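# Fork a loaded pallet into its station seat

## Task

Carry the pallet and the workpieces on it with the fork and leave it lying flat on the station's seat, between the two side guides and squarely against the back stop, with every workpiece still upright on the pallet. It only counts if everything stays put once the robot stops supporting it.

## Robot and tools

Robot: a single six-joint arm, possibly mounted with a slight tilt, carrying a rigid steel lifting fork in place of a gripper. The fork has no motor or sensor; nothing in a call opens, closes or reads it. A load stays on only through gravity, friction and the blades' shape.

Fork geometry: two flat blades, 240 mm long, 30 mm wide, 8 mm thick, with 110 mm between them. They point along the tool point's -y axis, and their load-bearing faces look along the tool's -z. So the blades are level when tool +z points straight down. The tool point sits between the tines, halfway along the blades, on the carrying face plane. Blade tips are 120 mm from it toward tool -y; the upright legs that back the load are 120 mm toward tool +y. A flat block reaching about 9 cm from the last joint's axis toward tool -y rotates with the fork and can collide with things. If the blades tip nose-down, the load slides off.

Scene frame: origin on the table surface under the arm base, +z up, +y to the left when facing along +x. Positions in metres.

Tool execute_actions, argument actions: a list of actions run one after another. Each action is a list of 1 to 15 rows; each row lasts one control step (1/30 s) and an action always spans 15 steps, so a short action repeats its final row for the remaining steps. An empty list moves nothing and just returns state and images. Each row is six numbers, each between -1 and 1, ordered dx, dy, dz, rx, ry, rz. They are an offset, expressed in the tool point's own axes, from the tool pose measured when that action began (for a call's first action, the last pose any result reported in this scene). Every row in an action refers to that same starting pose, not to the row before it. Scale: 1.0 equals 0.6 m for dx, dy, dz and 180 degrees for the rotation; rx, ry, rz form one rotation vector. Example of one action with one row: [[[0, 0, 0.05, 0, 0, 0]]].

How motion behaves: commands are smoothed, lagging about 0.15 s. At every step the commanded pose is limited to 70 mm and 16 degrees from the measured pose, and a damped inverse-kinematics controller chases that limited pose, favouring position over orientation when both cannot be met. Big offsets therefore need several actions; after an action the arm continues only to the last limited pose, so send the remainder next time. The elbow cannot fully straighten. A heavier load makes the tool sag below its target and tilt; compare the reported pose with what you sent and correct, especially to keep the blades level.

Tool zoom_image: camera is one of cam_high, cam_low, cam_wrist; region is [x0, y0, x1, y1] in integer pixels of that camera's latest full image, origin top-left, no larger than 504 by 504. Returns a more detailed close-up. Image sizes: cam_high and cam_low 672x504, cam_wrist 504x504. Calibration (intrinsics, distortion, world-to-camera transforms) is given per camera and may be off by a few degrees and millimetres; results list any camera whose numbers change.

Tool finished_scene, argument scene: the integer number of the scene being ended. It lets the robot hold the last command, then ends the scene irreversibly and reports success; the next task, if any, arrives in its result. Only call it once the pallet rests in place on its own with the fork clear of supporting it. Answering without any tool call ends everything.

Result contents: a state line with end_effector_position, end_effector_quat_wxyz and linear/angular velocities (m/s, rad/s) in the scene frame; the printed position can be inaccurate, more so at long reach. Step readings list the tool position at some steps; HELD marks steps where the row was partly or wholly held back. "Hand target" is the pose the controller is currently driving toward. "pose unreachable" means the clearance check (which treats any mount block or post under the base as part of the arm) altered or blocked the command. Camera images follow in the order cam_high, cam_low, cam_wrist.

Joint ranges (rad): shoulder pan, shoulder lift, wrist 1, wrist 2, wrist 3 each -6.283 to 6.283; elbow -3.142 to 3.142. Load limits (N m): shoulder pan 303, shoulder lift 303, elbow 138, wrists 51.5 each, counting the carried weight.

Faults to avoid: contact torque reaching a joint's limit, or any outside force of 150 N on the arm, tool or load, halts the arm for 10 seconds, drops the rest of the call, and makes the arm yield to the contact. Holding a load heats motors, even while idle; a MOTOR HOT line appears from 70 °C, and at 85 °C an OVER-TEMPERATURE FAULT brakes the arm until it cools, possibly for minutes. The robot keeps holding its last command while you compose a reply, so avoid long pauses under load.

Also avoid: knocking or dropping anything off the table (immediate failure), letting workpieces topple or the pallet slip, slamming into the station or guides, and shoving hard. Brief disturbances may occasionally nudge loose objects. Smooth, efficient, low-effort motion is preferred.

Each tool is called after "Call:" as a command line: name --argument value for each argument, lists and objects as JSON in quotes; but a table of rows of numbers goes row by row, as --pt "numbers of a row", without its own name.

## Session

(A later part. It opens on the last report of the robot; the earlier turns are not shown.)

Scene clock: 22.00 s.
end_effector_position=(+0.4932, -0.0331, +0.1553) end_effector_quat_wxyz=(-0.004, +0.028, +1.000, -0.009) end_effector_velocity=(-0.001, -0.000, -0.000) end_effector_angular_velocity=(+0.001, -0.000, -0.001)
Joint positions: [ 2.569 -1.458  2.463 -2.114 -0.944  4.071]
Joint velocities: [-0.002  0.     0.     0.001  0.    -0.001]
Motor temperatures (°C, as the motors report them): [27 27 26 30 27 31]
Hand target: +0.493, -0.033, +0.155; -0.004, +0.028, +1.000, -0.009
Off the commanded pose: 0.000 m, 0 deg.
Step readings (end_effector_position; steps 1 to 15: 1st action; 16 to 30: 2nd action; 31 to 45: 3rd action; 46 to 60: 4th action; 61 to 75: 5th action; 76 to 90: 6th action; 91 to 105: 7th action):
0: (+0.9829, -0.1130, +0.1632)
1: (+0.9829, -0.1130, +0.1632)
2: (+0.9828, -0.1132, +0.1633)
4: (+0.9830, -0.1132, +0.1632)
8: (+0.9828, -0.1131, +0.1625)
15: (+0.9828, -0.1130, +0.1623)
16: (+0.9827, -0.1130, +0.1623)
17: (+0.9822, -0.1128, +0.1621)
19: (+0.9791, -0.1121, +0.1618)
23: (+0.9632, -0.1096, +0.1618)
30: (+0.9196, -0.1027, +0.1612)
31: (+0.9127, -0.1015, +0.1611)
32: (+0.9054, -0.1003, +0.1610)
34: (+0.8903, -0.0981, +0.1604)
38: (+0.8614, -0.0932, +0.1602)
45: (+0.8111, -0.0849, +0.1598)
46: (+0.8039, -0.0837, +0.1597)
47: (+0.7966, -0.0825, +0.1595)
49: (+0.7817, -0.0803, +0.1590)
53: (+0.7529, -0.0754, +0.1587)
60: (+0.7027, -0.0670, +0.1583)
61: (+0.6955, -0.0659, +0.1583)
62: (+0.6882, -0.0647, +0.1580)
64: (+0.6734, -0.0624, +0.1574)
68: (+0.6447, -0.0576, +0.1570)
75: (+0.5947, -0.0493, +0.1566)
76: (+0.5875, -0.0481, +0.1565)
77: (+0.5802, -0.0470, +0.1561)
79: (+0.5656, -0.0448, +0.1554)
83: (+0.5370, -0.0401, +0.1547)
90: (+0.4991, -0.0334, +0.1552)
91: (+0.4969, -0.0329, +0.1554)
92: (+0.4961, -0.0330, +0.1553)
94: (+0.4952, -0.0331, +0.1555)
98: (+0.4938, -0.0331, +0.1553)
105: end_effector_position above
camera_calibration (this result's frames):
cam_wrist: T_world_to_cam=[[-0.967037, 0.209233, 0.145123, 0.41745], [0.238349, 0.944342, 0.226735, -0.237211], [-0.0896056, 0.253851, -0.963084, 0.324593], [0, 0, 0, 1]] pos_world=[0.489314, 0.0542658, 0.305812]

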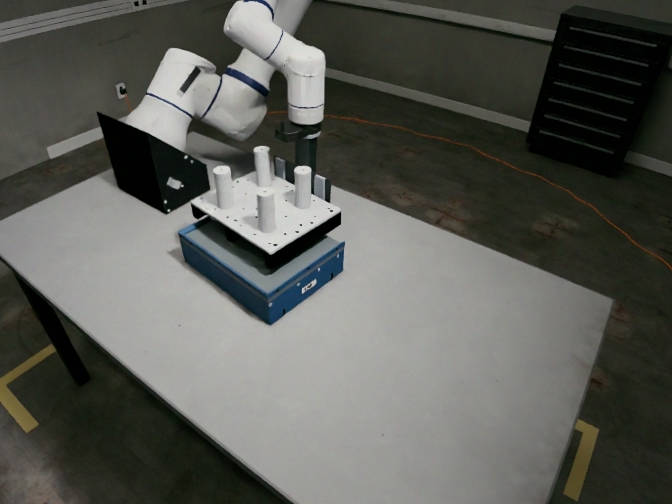

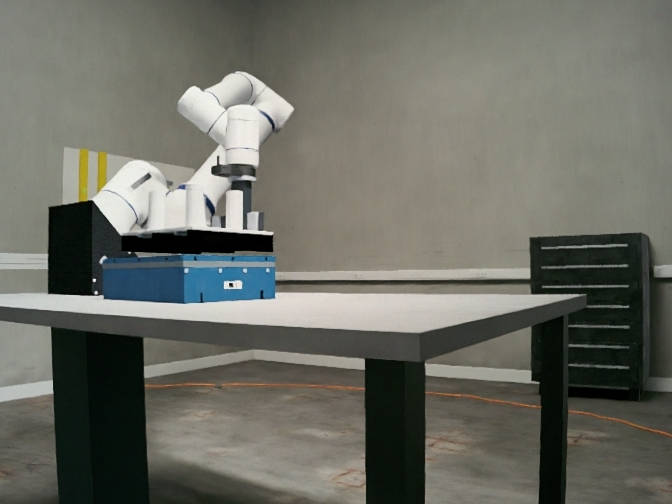

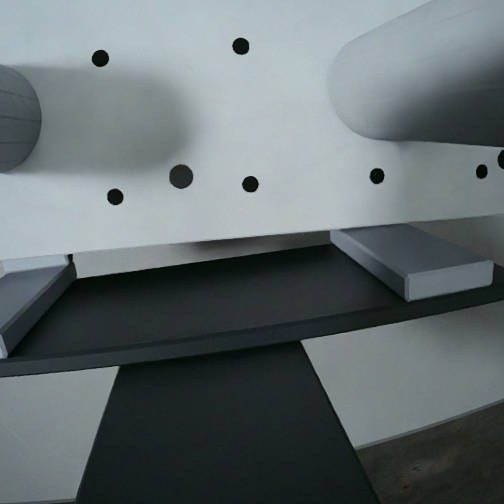

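Call:
execute_actions --actions '[[[-0.01,0,0.004,0,0,0],[-0.02,0,0.008,0,0,0],[-0.028,0,0.011,0,0,0],[-0.034,0,0.013,-0.005,-0.002,0]],[[0,0,0,0,0,0]]]'

Call:
zoom_image --camera "cam_high" --region '[160,170,360,330]'

Call:
zoom_image --camera "cam_low" --region '[90,200,290,310]'

Scene clock: 23.40 s.
end_effector_position=(+0.5128, -0.0341, +0.1477) end_effector_quat_wxyz=(-0.001, +0.028, +1.000, -0.002) end_effector_velocity=(-0.002, +0.001, -0.002) end_effector_angular_velocity=(+0.002, +0.003, -0.001)
Joint positions: [ 2.587 -1.416  2.437 -2.136 -0.92   4.089]
Joint velocities: [ 0.002  0.     0.002  0.001  0.    -0.   ]
Motor temperatures (°C, as the motors report them): [27 27 26 30 27 31]
Hand target: +0.513, -0.034, +0.148; -0.001, +0.028, +1.000, -0.002
Off the commanded pose: 0.000 m, 0 deg.
Step readings (end_effector_position; steps 1 to 15: 1st action; 16 to 30: 2nd action):
0: (+0.4931, -0.0331, +0.1553)
1: (+0.4933, -0.0331, +0.1551)
2: (+0.4945, -0.0333, +0.1545)
4: (+0.5006, -0.0335, +0.1526)
8: (+0.5086, -0.0339, +0.1493)
15: (+0.5127, -0.0342, +0.1477)
16: (+0.5128, -0.0342, +0.1476)
17: (+0.5128, -0.0342, +0.1476)
19: (+0.5128, -0.0342, +0.1476)
23: (+0.5128, -0.0341, +0.1477)
30: end_effector_position above
camera_calibration (this result's frames):
cam_wrist: T_world_to_cam=[[-0.968011, 0.207115, 0.141625, 0.43858], [0.236744, 0.940916, 0.242135, -0.240732], [-0.0831078, 0.267918, -0.959851, 0.315964], [0, 0, 0, 1]] pos_world=[0.507801, 0.0510194, 0.299454]

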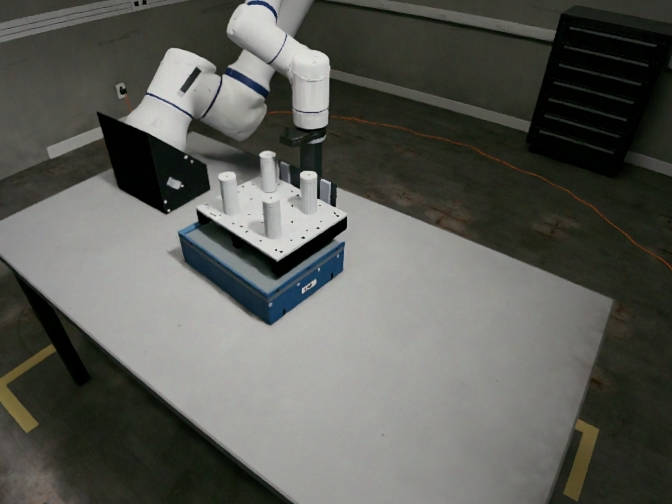

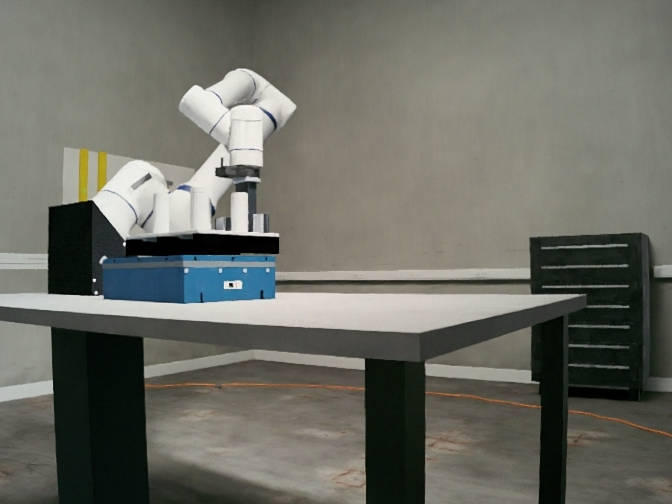

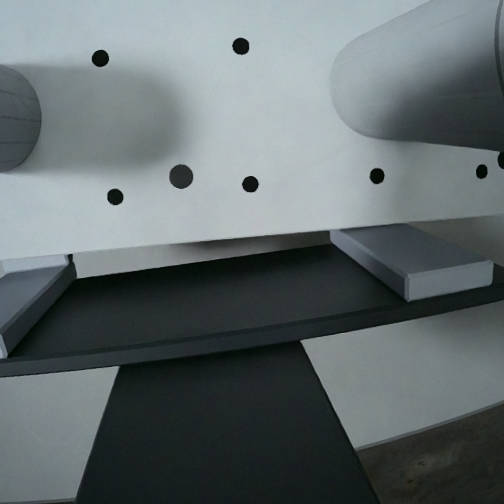

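Region (160, 170, 360, 330) of cam_high's 672x504 image, scaled by 2.520, with more detail than that image has; it fills the top 403 rows of this view, and the rest is white.

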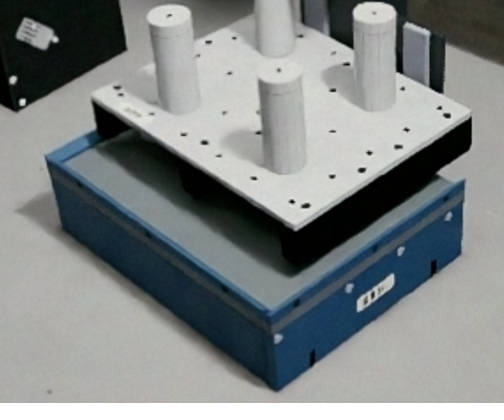

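Region (90, 200, 290, 310) of cam_low's 672x504 image, scaled by 2.520, with more detail than that image has; it fills the top 277 rows of this view, and the rest is white.

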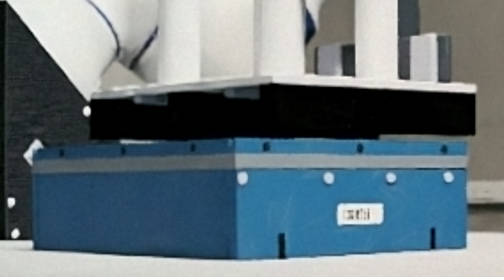

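Call:
execute_actions --actions '[[[-0.007,0,0,0,0,0],[-0.014,0,0,0,0,0],[-0.021,0,0,0,0,0]],[[0,0,0.004,0,0,0],[0,0,0.008,0,0,0],[0,0,0.012,0,0,0]]]'

Call:
zoom_image --camera "cam_high" --region '[160,170,360,330]'

Call:
zoom_image --camera "cam_low" --region '[90,200,290,310]'

Scene clock: 24.63 s.
end_effector_position=(+0.5249, -0.0347, +0.1408) end_effector_quat_wxyz=(-0.001, +0.028, +1.000, -0.002) end_effector_velocity=(+0.002, +0.000, -0.001) end_effector_angular_velocity=(+0.000, -0.004, +0.003)
Joint positions: [ 2.606 -1.387  2.421 -2.162 -0.912  4.11 ]
Joint velocities: [ 0.002  0.002 -0.    -0.007  0.003  0.002]
Motor temperatures (°C, as the motors report them): [27 27 26 30 27 31]
Hand target: +0.525, -0.035, +0.141; -0.001, +0.028, +1.000, -0.002
Off the commanded pose: 0.000 m, 0 deg.
Step readings (end_effector_position; steps 1 to 15: 1st action; 16 to 30: 2nd action):
0: (+0.5127, -0.0341, +0.1477)
1: (+0.5128, -0.0341, +0.1477)
2: (+0.5136, -0.0343, +0.1476)
4: (+0.5180, -0.0344, +0.1479)
8: (+0.5226, -0.0346, +0.1477)
15: (+0.5249, -0.0347, +0.1477)
16: (+0.5250, -0.0347, +0.1476)
17: (+0.5252, -0.0348, +0.1471)
19: (+0.5252, -0.0347, +0.1448)
23: (+0.5250, -0.0347, +0.1421)
30: end_effector_position above
camera_calibration (this result's frames):
cam_wrist: T_world_to_cam=[[-0.968032, 0.20706, 0.141566, 0.451465], [0.236674, 0.940933, 0.242137, -0.241309], [-0.0830675, 0.267901, -0.959859, 0.310526], [0, 0, 0, 1]] pos_world=[0.519938, 0.0503856, 0.292578]

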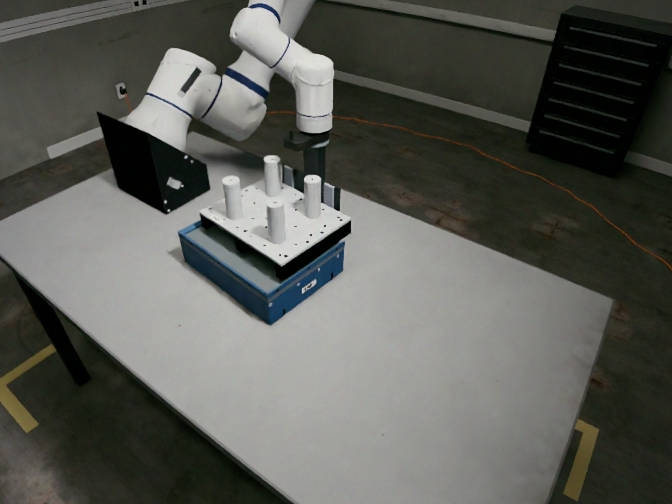

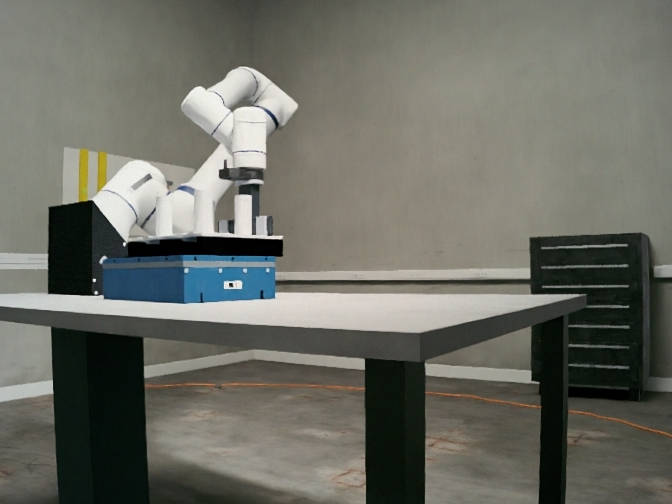

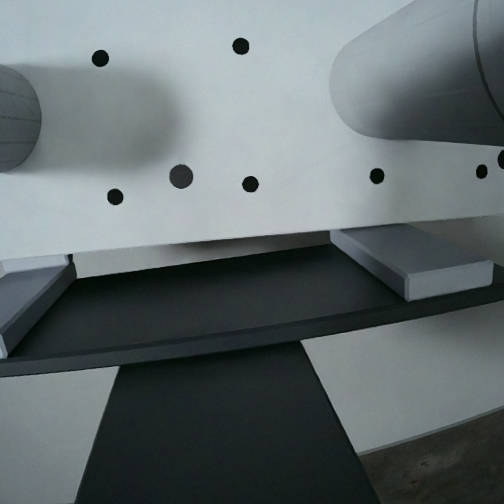

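Region (160, 170, 360, 330) of cam_high's 672x504 image, scaled by 2.520, with more detail than that image has; it fills the top 403 rows of this view, and the rest is white.

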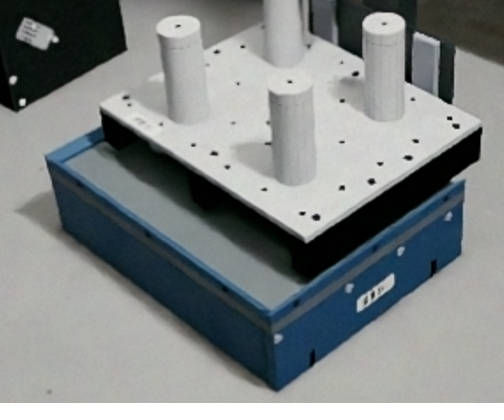

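Region (90, 200, 290, 310) of cam_low's 672x504 image, scaled by 2.520, with more detail than that image has; it fills the top 277 rows of this view, and the rest is white.

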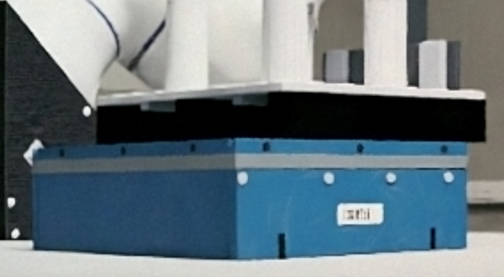

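Call:
execute_actions --actions '[[[0.004,0,0,0,0,0],[0.007,0,0,0,0,0]],[[0,0,0.004,0,0,0],[0,0,0.008,0,0,0],[0,0,0.012,0,0,0]]]'

Call:
zoom_image --camera "cam_high" --region '[160,170,360,330]'

Call:
zoom_image --camera "cam_low" --region '[90,200,290,310]'

Scene clock: 25.83 s.
end_effector_position=(+0.5208, -0.0345, +0.1339) end_effector_quat_wxyz=(-0.001, +0.028, +1.000, -0.002) end_effector_velocity=(+0.001, +0.000, -0.002) end_effector_angular_velocity=(-0.000, -0.000, +0.001)
Joint positions: [ 2.611 -1.382  2.432 -2.182 -0.91   4.116]
Joint velocities: [ 0.003  0.003 -0.    -0.006  0.001  0.003]
Motor temperatures (°C, as the motors report them): [27 27 26 30 27 31]
Hand target: +0.521, -0.035, +0.134; -0.001, +0.028, +1.000, -0.002
Off the commanded pose: 0.000 m, 0 deg.
Step readings (end_effector_position; steps 1 to 15: 1st action; 16 to 30: 2nd action):
0: (+0.5249, -0.0347, +0.1406)
1: (+0.5248, -0.0347, +0.1405)
2: (+0.5243, -0.0346, +0.1405)
4: (+0.5227, -0.0345, +0.1404)
8: (+0.5215, -0.0345, +0.1407)
15: (+0.5208, -0.0345, +0.1408)
16: (+0.5207, -0.0345, +0.1407)
17: (+0.5208, -0.0347, +0.1403)
19: (+0.5208, -0.0347, +0.1380)
23: (+0.5208, -0.0345, +0.1352)
30: end_effector_position above
camera_calibration (this result's frames):
cam_wrist: T_world_to_cam=[[-0.96804, 0.207032, 0.14155, 0.448476], [0.236641, 0.940947, 0.242116, -0.238835], [-0.0830651, 0.267875, -0.959866, 0.303498], [0, 0, 0, 1]] pos_world=[0.515871, 0.0505823, 0.285662]

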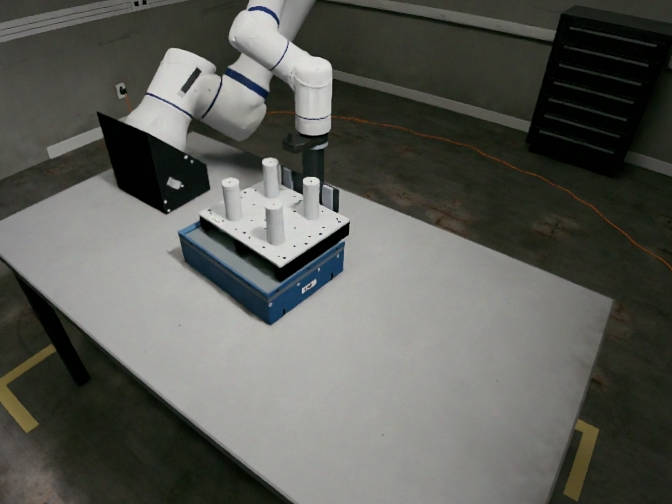

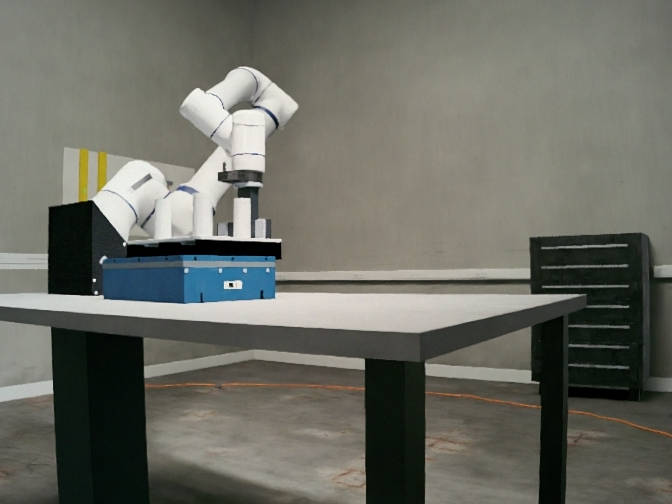

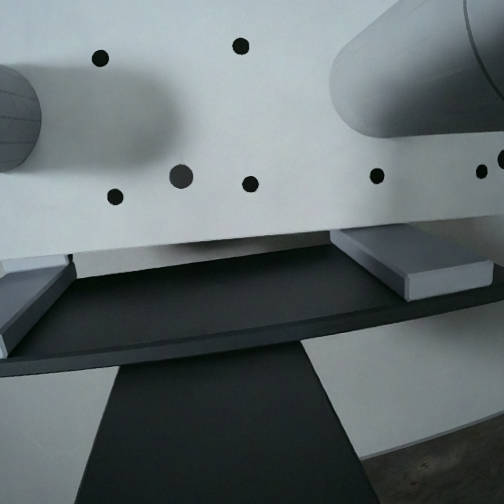

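Region (160, 170, 360, 330) of cam_high's 672x504 image, scaled by 2.520, with more detail than that image has; it fills the top 403 rows of this view, and the rest is white.

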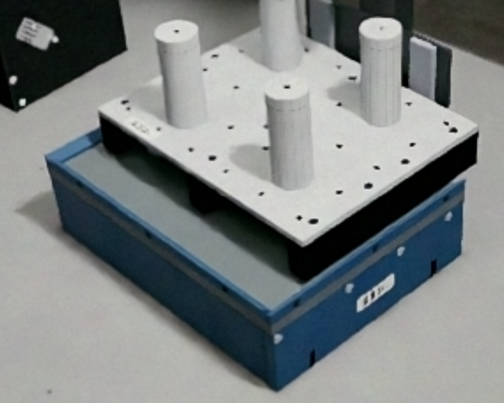

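Region (90, 200, 290, 310) of cam_low's 672x504 image, scaled by 2.520, with more detail than that image has; it fills the top 277 rows of this view, and the rest is white.

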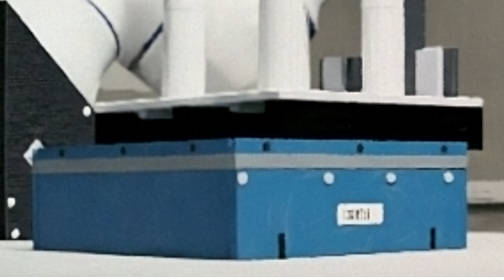

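Call:
execute_actions --actions '[[[0,0,0.005,0,0,0],[0,0,0.01,0,0,0],[0,0,0.015,0,0,0],[0,0,0.02,0,0,0],[0,0,0.026,0,0,0]],[[0,-0.007,0,0,0,0],[0,-0.014,0,0,0,0],[0,-0.021,0,0,0,0],[0,-0.028,0,0,0,0],[0,-0.035,0,0,0,0],[0,-0.042,0,0,0,0],[0,-0.049,0,0,0,0],[0,-0.056,0,0,0,0],[0,-0.063,0,0,0,0],[0,-0.07,0,0,0,0]],[[0,-0.005,0,0,0,0]]]'

Call:
zoom_image --camera "cam_high" --region '[160,170,360,330]'

Scene clock: 27.60 s.
end_effector_position=(+0.5184, -0.0745, +0.1193) end_effector_quat_wxyz=(-0.001, +0.028, +1.000, -0.001) end_effector_velocity=(-0.000, -0.001, -0.000) end_effector_angular_velocity=(-0.000, +0.001, -0.001)
Joint positions: [ 2.578 -1.299  2.443 -2.252 -0.925  4.078]
Joint velocities: [-0.     0.001 -0.     0.    -0.001  0.   ]
Motor temperatures (°C, as the motors report them): [27 27 26 30 27 31]
Hand target: +0.518, -0.075, +0.119; -0.001, +0.028, +1.000, -0.001
Off the commanded pose: 0.000 m, 0 deg.
Step readings (end_effector_position; steps 1 to 15: 1st action; 16 to 30: 2nd action; 31 to 45: 3rd action):
0: (+0.5208, -0.0345, +0.1336)
1: (+0.5208, -0.0345, +0.1335)
2: (+0.5210, -0.0346, +0.1328)
4: (+0.5208, -0.0345, +0.1298)
8: (+0.5210, -0.0346, +0.1232)
15: (+0.5208, -0.0345, +0.1191)
16: (+0.5208, -0.0347, +0.1189)
17: (+0.5207, -0.0355, +0.1188)
19: (+0.5204, -0.0398, +0.1189)
23: (+0.5196, -0.0525, +0.1192)
30: (+0.5185, -0.0715, +0.1193)
31: (+0.5186, -0.0725, +0.1193)
32: (+0.5185, -0.0729, +0.1193)
34: (+0.5185, -0.0735, +0.1193)
38: (+0.5184, -0.0742, +0.1193)
45: end_effector_position above
camera_calibration (this result's frames):
cam_wrist: T_world_to_cam=[[-0.967951, 0.207285, 0.141789, 0.456389], [0.236962, 0.940836, 0.242231, -0.19734], [-0.0831892, 0.268066, -0.959802, 0.300026], [0, 0, 0, 1]] pos_world=[0.513483, 0.0106349, 0.271056]

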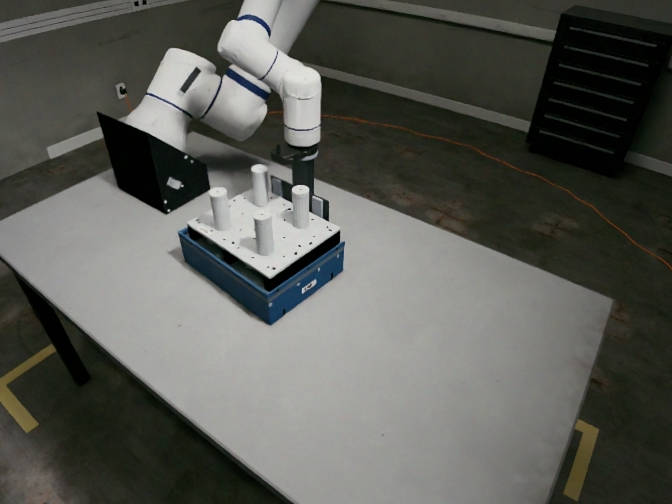

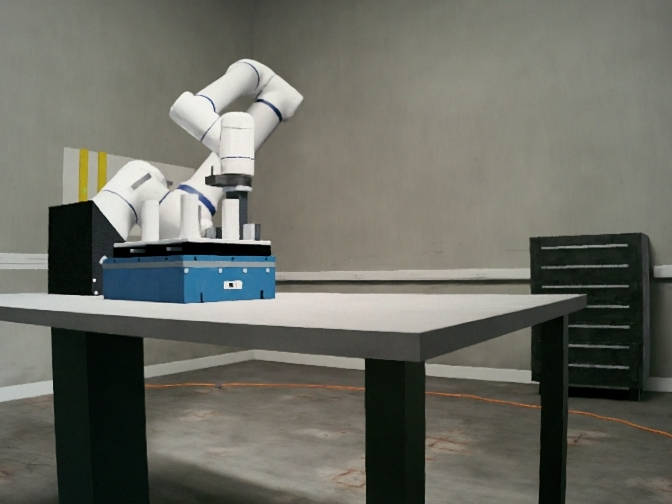

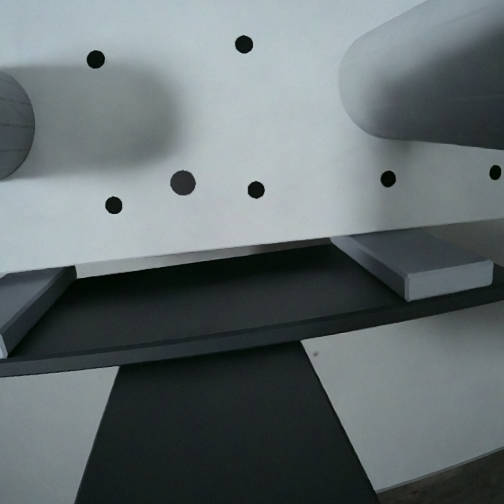

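Region (160, 170, 360, 330) of cam_high's 672x504 image, scaled by 2.520, with more detail than that image has; it fills the top 403 rows of this view, and the rest is white.

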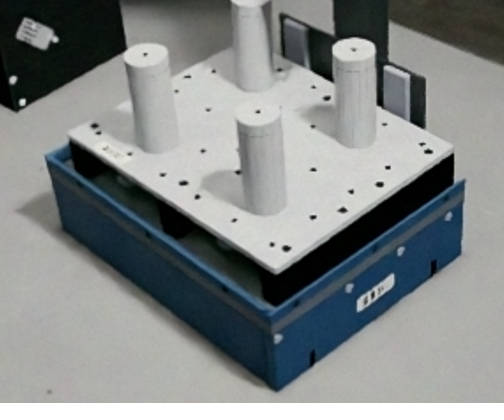

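Push in small steps until it stalls.

Call:
execute_actions --actions '[[[0,-0.006,0,0,0,0]],[[0,-0.006,0,0,0,0]],[[0,-0.006,0,0,0,0]],[[0,-0.006,0,0,0,0]]]'

Call:
zoom_image --camera "cam_high" --region '[160,170,360,330]'

Scene clock: 38.43 s.
end_effector_position=(+0.5189, -0.0786, +0.1188) end_effector_quat_wxyz=(+0.000, +0.028, +1.000, +0.001) end_effector_velocity=(-0.001, -0.000, -0.001) end_effector_angular_velocity=(+0.001, +0.002, -0.001)
Joint positions: [ 2.571 -1.291  2.442 -2.254 -0.923  4.071]
Joint velocities: [ 0.001  0.002  0.     0.    -0.    -0.   ]
Motor temperatures (°C, as the motors report them): [27 27 26 30 27 31]
Hand target: +0.519, -0.079, +0.119; +0.000, +0.028, +1.000, +0.001
Off the commanded pose: 0.003 m, 0 deg.
FORCE FAULT: contact force on the arm reached its limit, and the arm stopped for 10 seconds. The contact can be on any part of the arm, not only on its tool. That time counts as 19 of the actions that you can send in this scene. The arm's remaining commands of this call were not run. The arm holds still and accepts commands again. Move the arm away from the contact; if what it grips holds it there, let go first. Pushing or pulling that hard again can fault the arm again.
Step readings (end_effector_position; steps 1 to 15: 1st action; 16 to 30: 2nd action):
0: (+0.5184, -0.0745, +0.1193)
1: (+0.5184, -0.0747, +0.1193)
2: (+0.5183, -0.0754, +0.1193)
4: (+0.5183, -0.0765, +0.1193)
8: (+0.5182, -0.0775, +0.1193)
15: (+0.5182, -0.0779, +0.1193)
16: (+0.5182, -0.0781, +0.1193)
17: (+0.5182, -0.0788, +0.1193)
19: (+0.5184, -0.0795, +0.1193)
23: (+0.5189, -0.0786, +0.1188)
30: (+0.5189, -0.0786, +0.1188)
camera_calibration (this result's frames):
cam_wrist: T_world_to_cam=[[-0.96806, 0.20805, 0.139913, 0.458122], [0.237573, 0.939518, 0.246708, -0.194394], [-0.0801227, 0.272067, -0.958937, 0.299397], [0, 0, 0, 1]] pos_world=[0.51366, 0.00586803, 0.270964]

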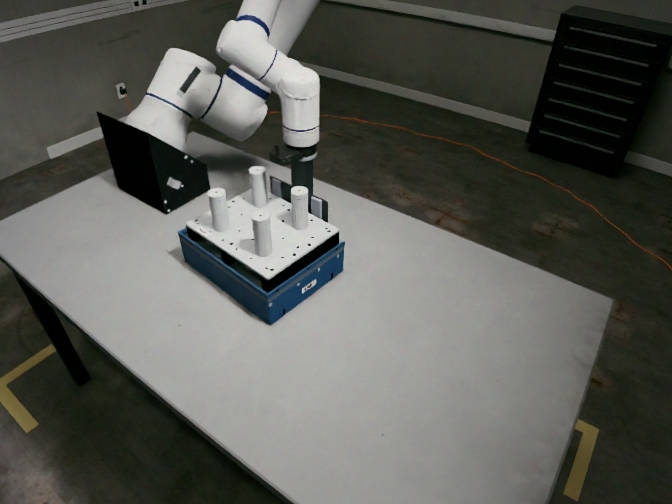

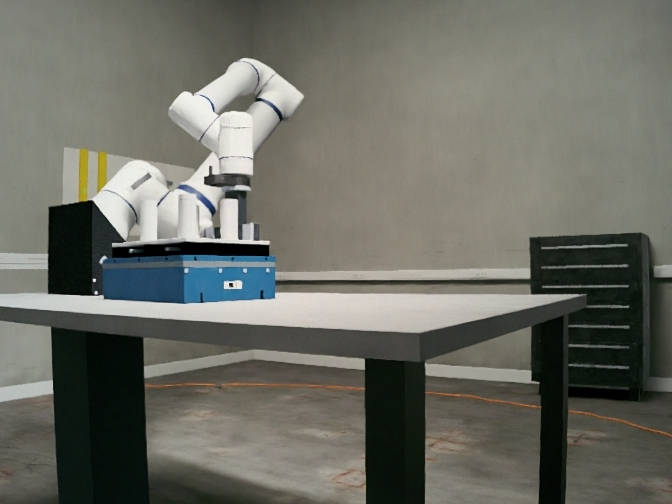

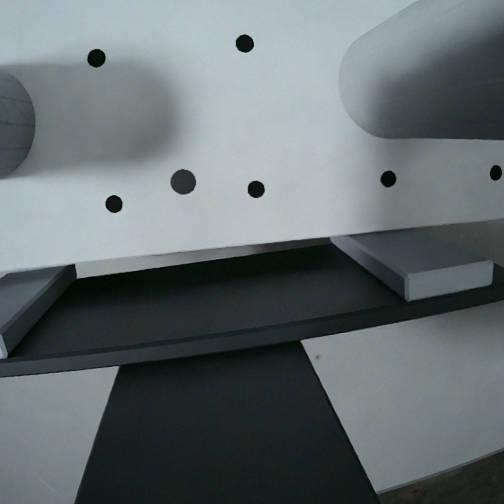

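Region (160, 170, 360, 330) of cam_high's 672x504 image, scaled by 2.520, with more detail than that image has; it fills the top 403 rows of this view, and the rest is white.

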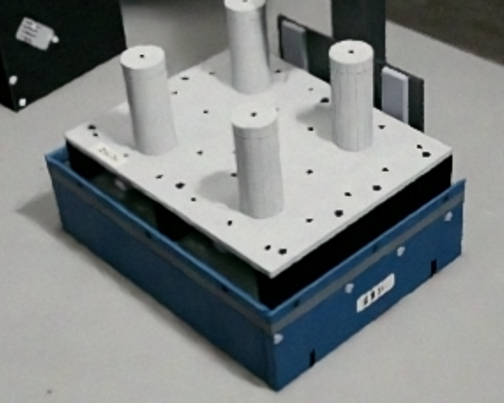

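Call:
execute_actions --actions '[[[0,0.05,0.004,0,0,0]],[[0,0.22,0,0,0,0]],[[0,0.2,0,0,0,0]]]'

Call:
finished_scene --scene 1

Scene clock: 41.93 s.
end_effector_position=(+0.5336, +0.1873, +0.1158) end_effector_quat_wxyz=(+0.000, +0.027, +1.000, +0.002) end_effector_velocity=(+0.001, +0.043, +0.003) end_effector_angular_velocity=(-0.010, -0.002, -0.005)
Joint positions: [ 2.931 -1.59   2.351 -2.16  -0.805  4.52 ]
Joint velocities: [ 0.06  -0.032 -0.031  0.     0.001  0.092]
Motor temperatures (°C, as the motors report them): [27 27 26 30 27 31]
Hand target: +0.534, +0.193, +0.116; +0.001, +0.028, +1.000, +0.001
Off the commanded pose: 0.006 m, 0 deg.
Step readings (end_effector_position; steps 1 to 15: 1st action; 16 to 30: 2nd action; 31 to 45: 3rd action):
0: (+0.5189, -0.0786, +0.1188)
1: (+0.5190, -0.0773, +0.1189)
2: (+0.5194, -0.0712, +0.1182)
4: (+0.5199, -0.0623, +0.1173)
8: (+0.5203, -0.0538, +0.1167)
15: (+0.5204, -0.0496, +0.1165)
16: (+0.5204, -0.0468, +0.1163)
17: (+0.5209, -0.0345, +0.1153)
19: (+0.5231, -0.0097, +0.1143)
23: (+0.5262, +0.0378, +0.1135)
30: (+0.5274, +0.0736, +0.1158)
31: (+0.5275, +0.0779, +0.1158)
32: (+0.5281, +0.0907, +0.1151)
34: (+0.5304, +0.1162, +0.1148)
38: (+0.5329, +0.1609, +0.1146)
45: end_effector_position above
camera_calibration (this result's frames):
cam_wrist: T_world_to_cam=[[-0.968483, 0.205844, 0.140245, 0.41805], [0.235698, 0.939441, 0.248791, -0.446226], [-0.0805396, 0.274006, -0.95835, 0.225122], [0, 0, 0, 1]] pos_world=[0.52818, 0.271465, 0.268133]

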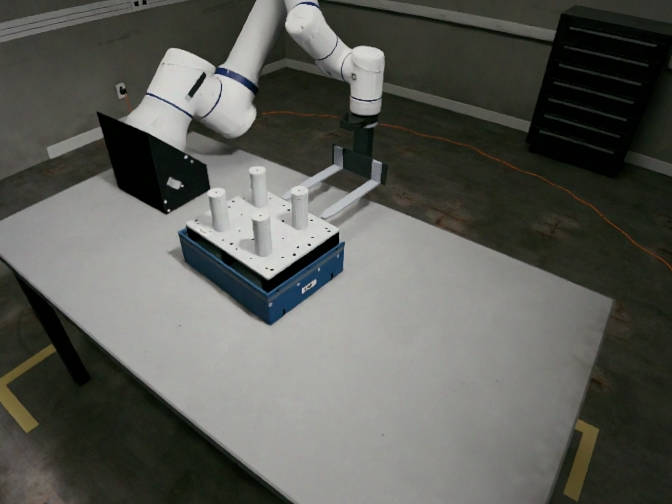

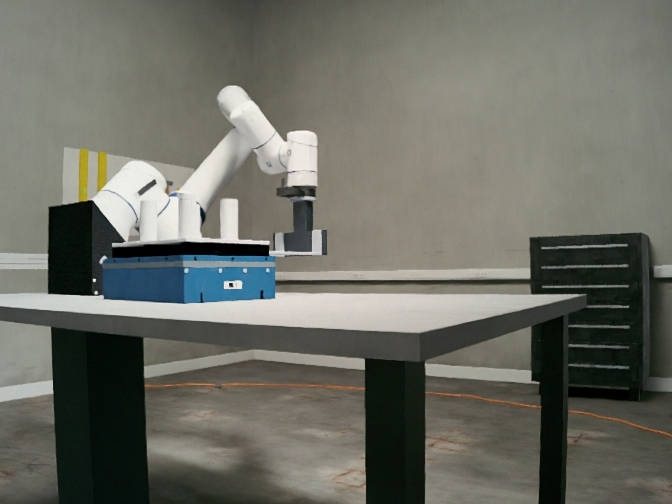

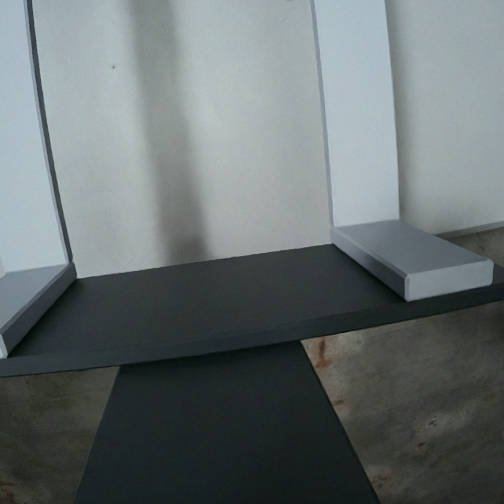

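The scene is finished: the task was done.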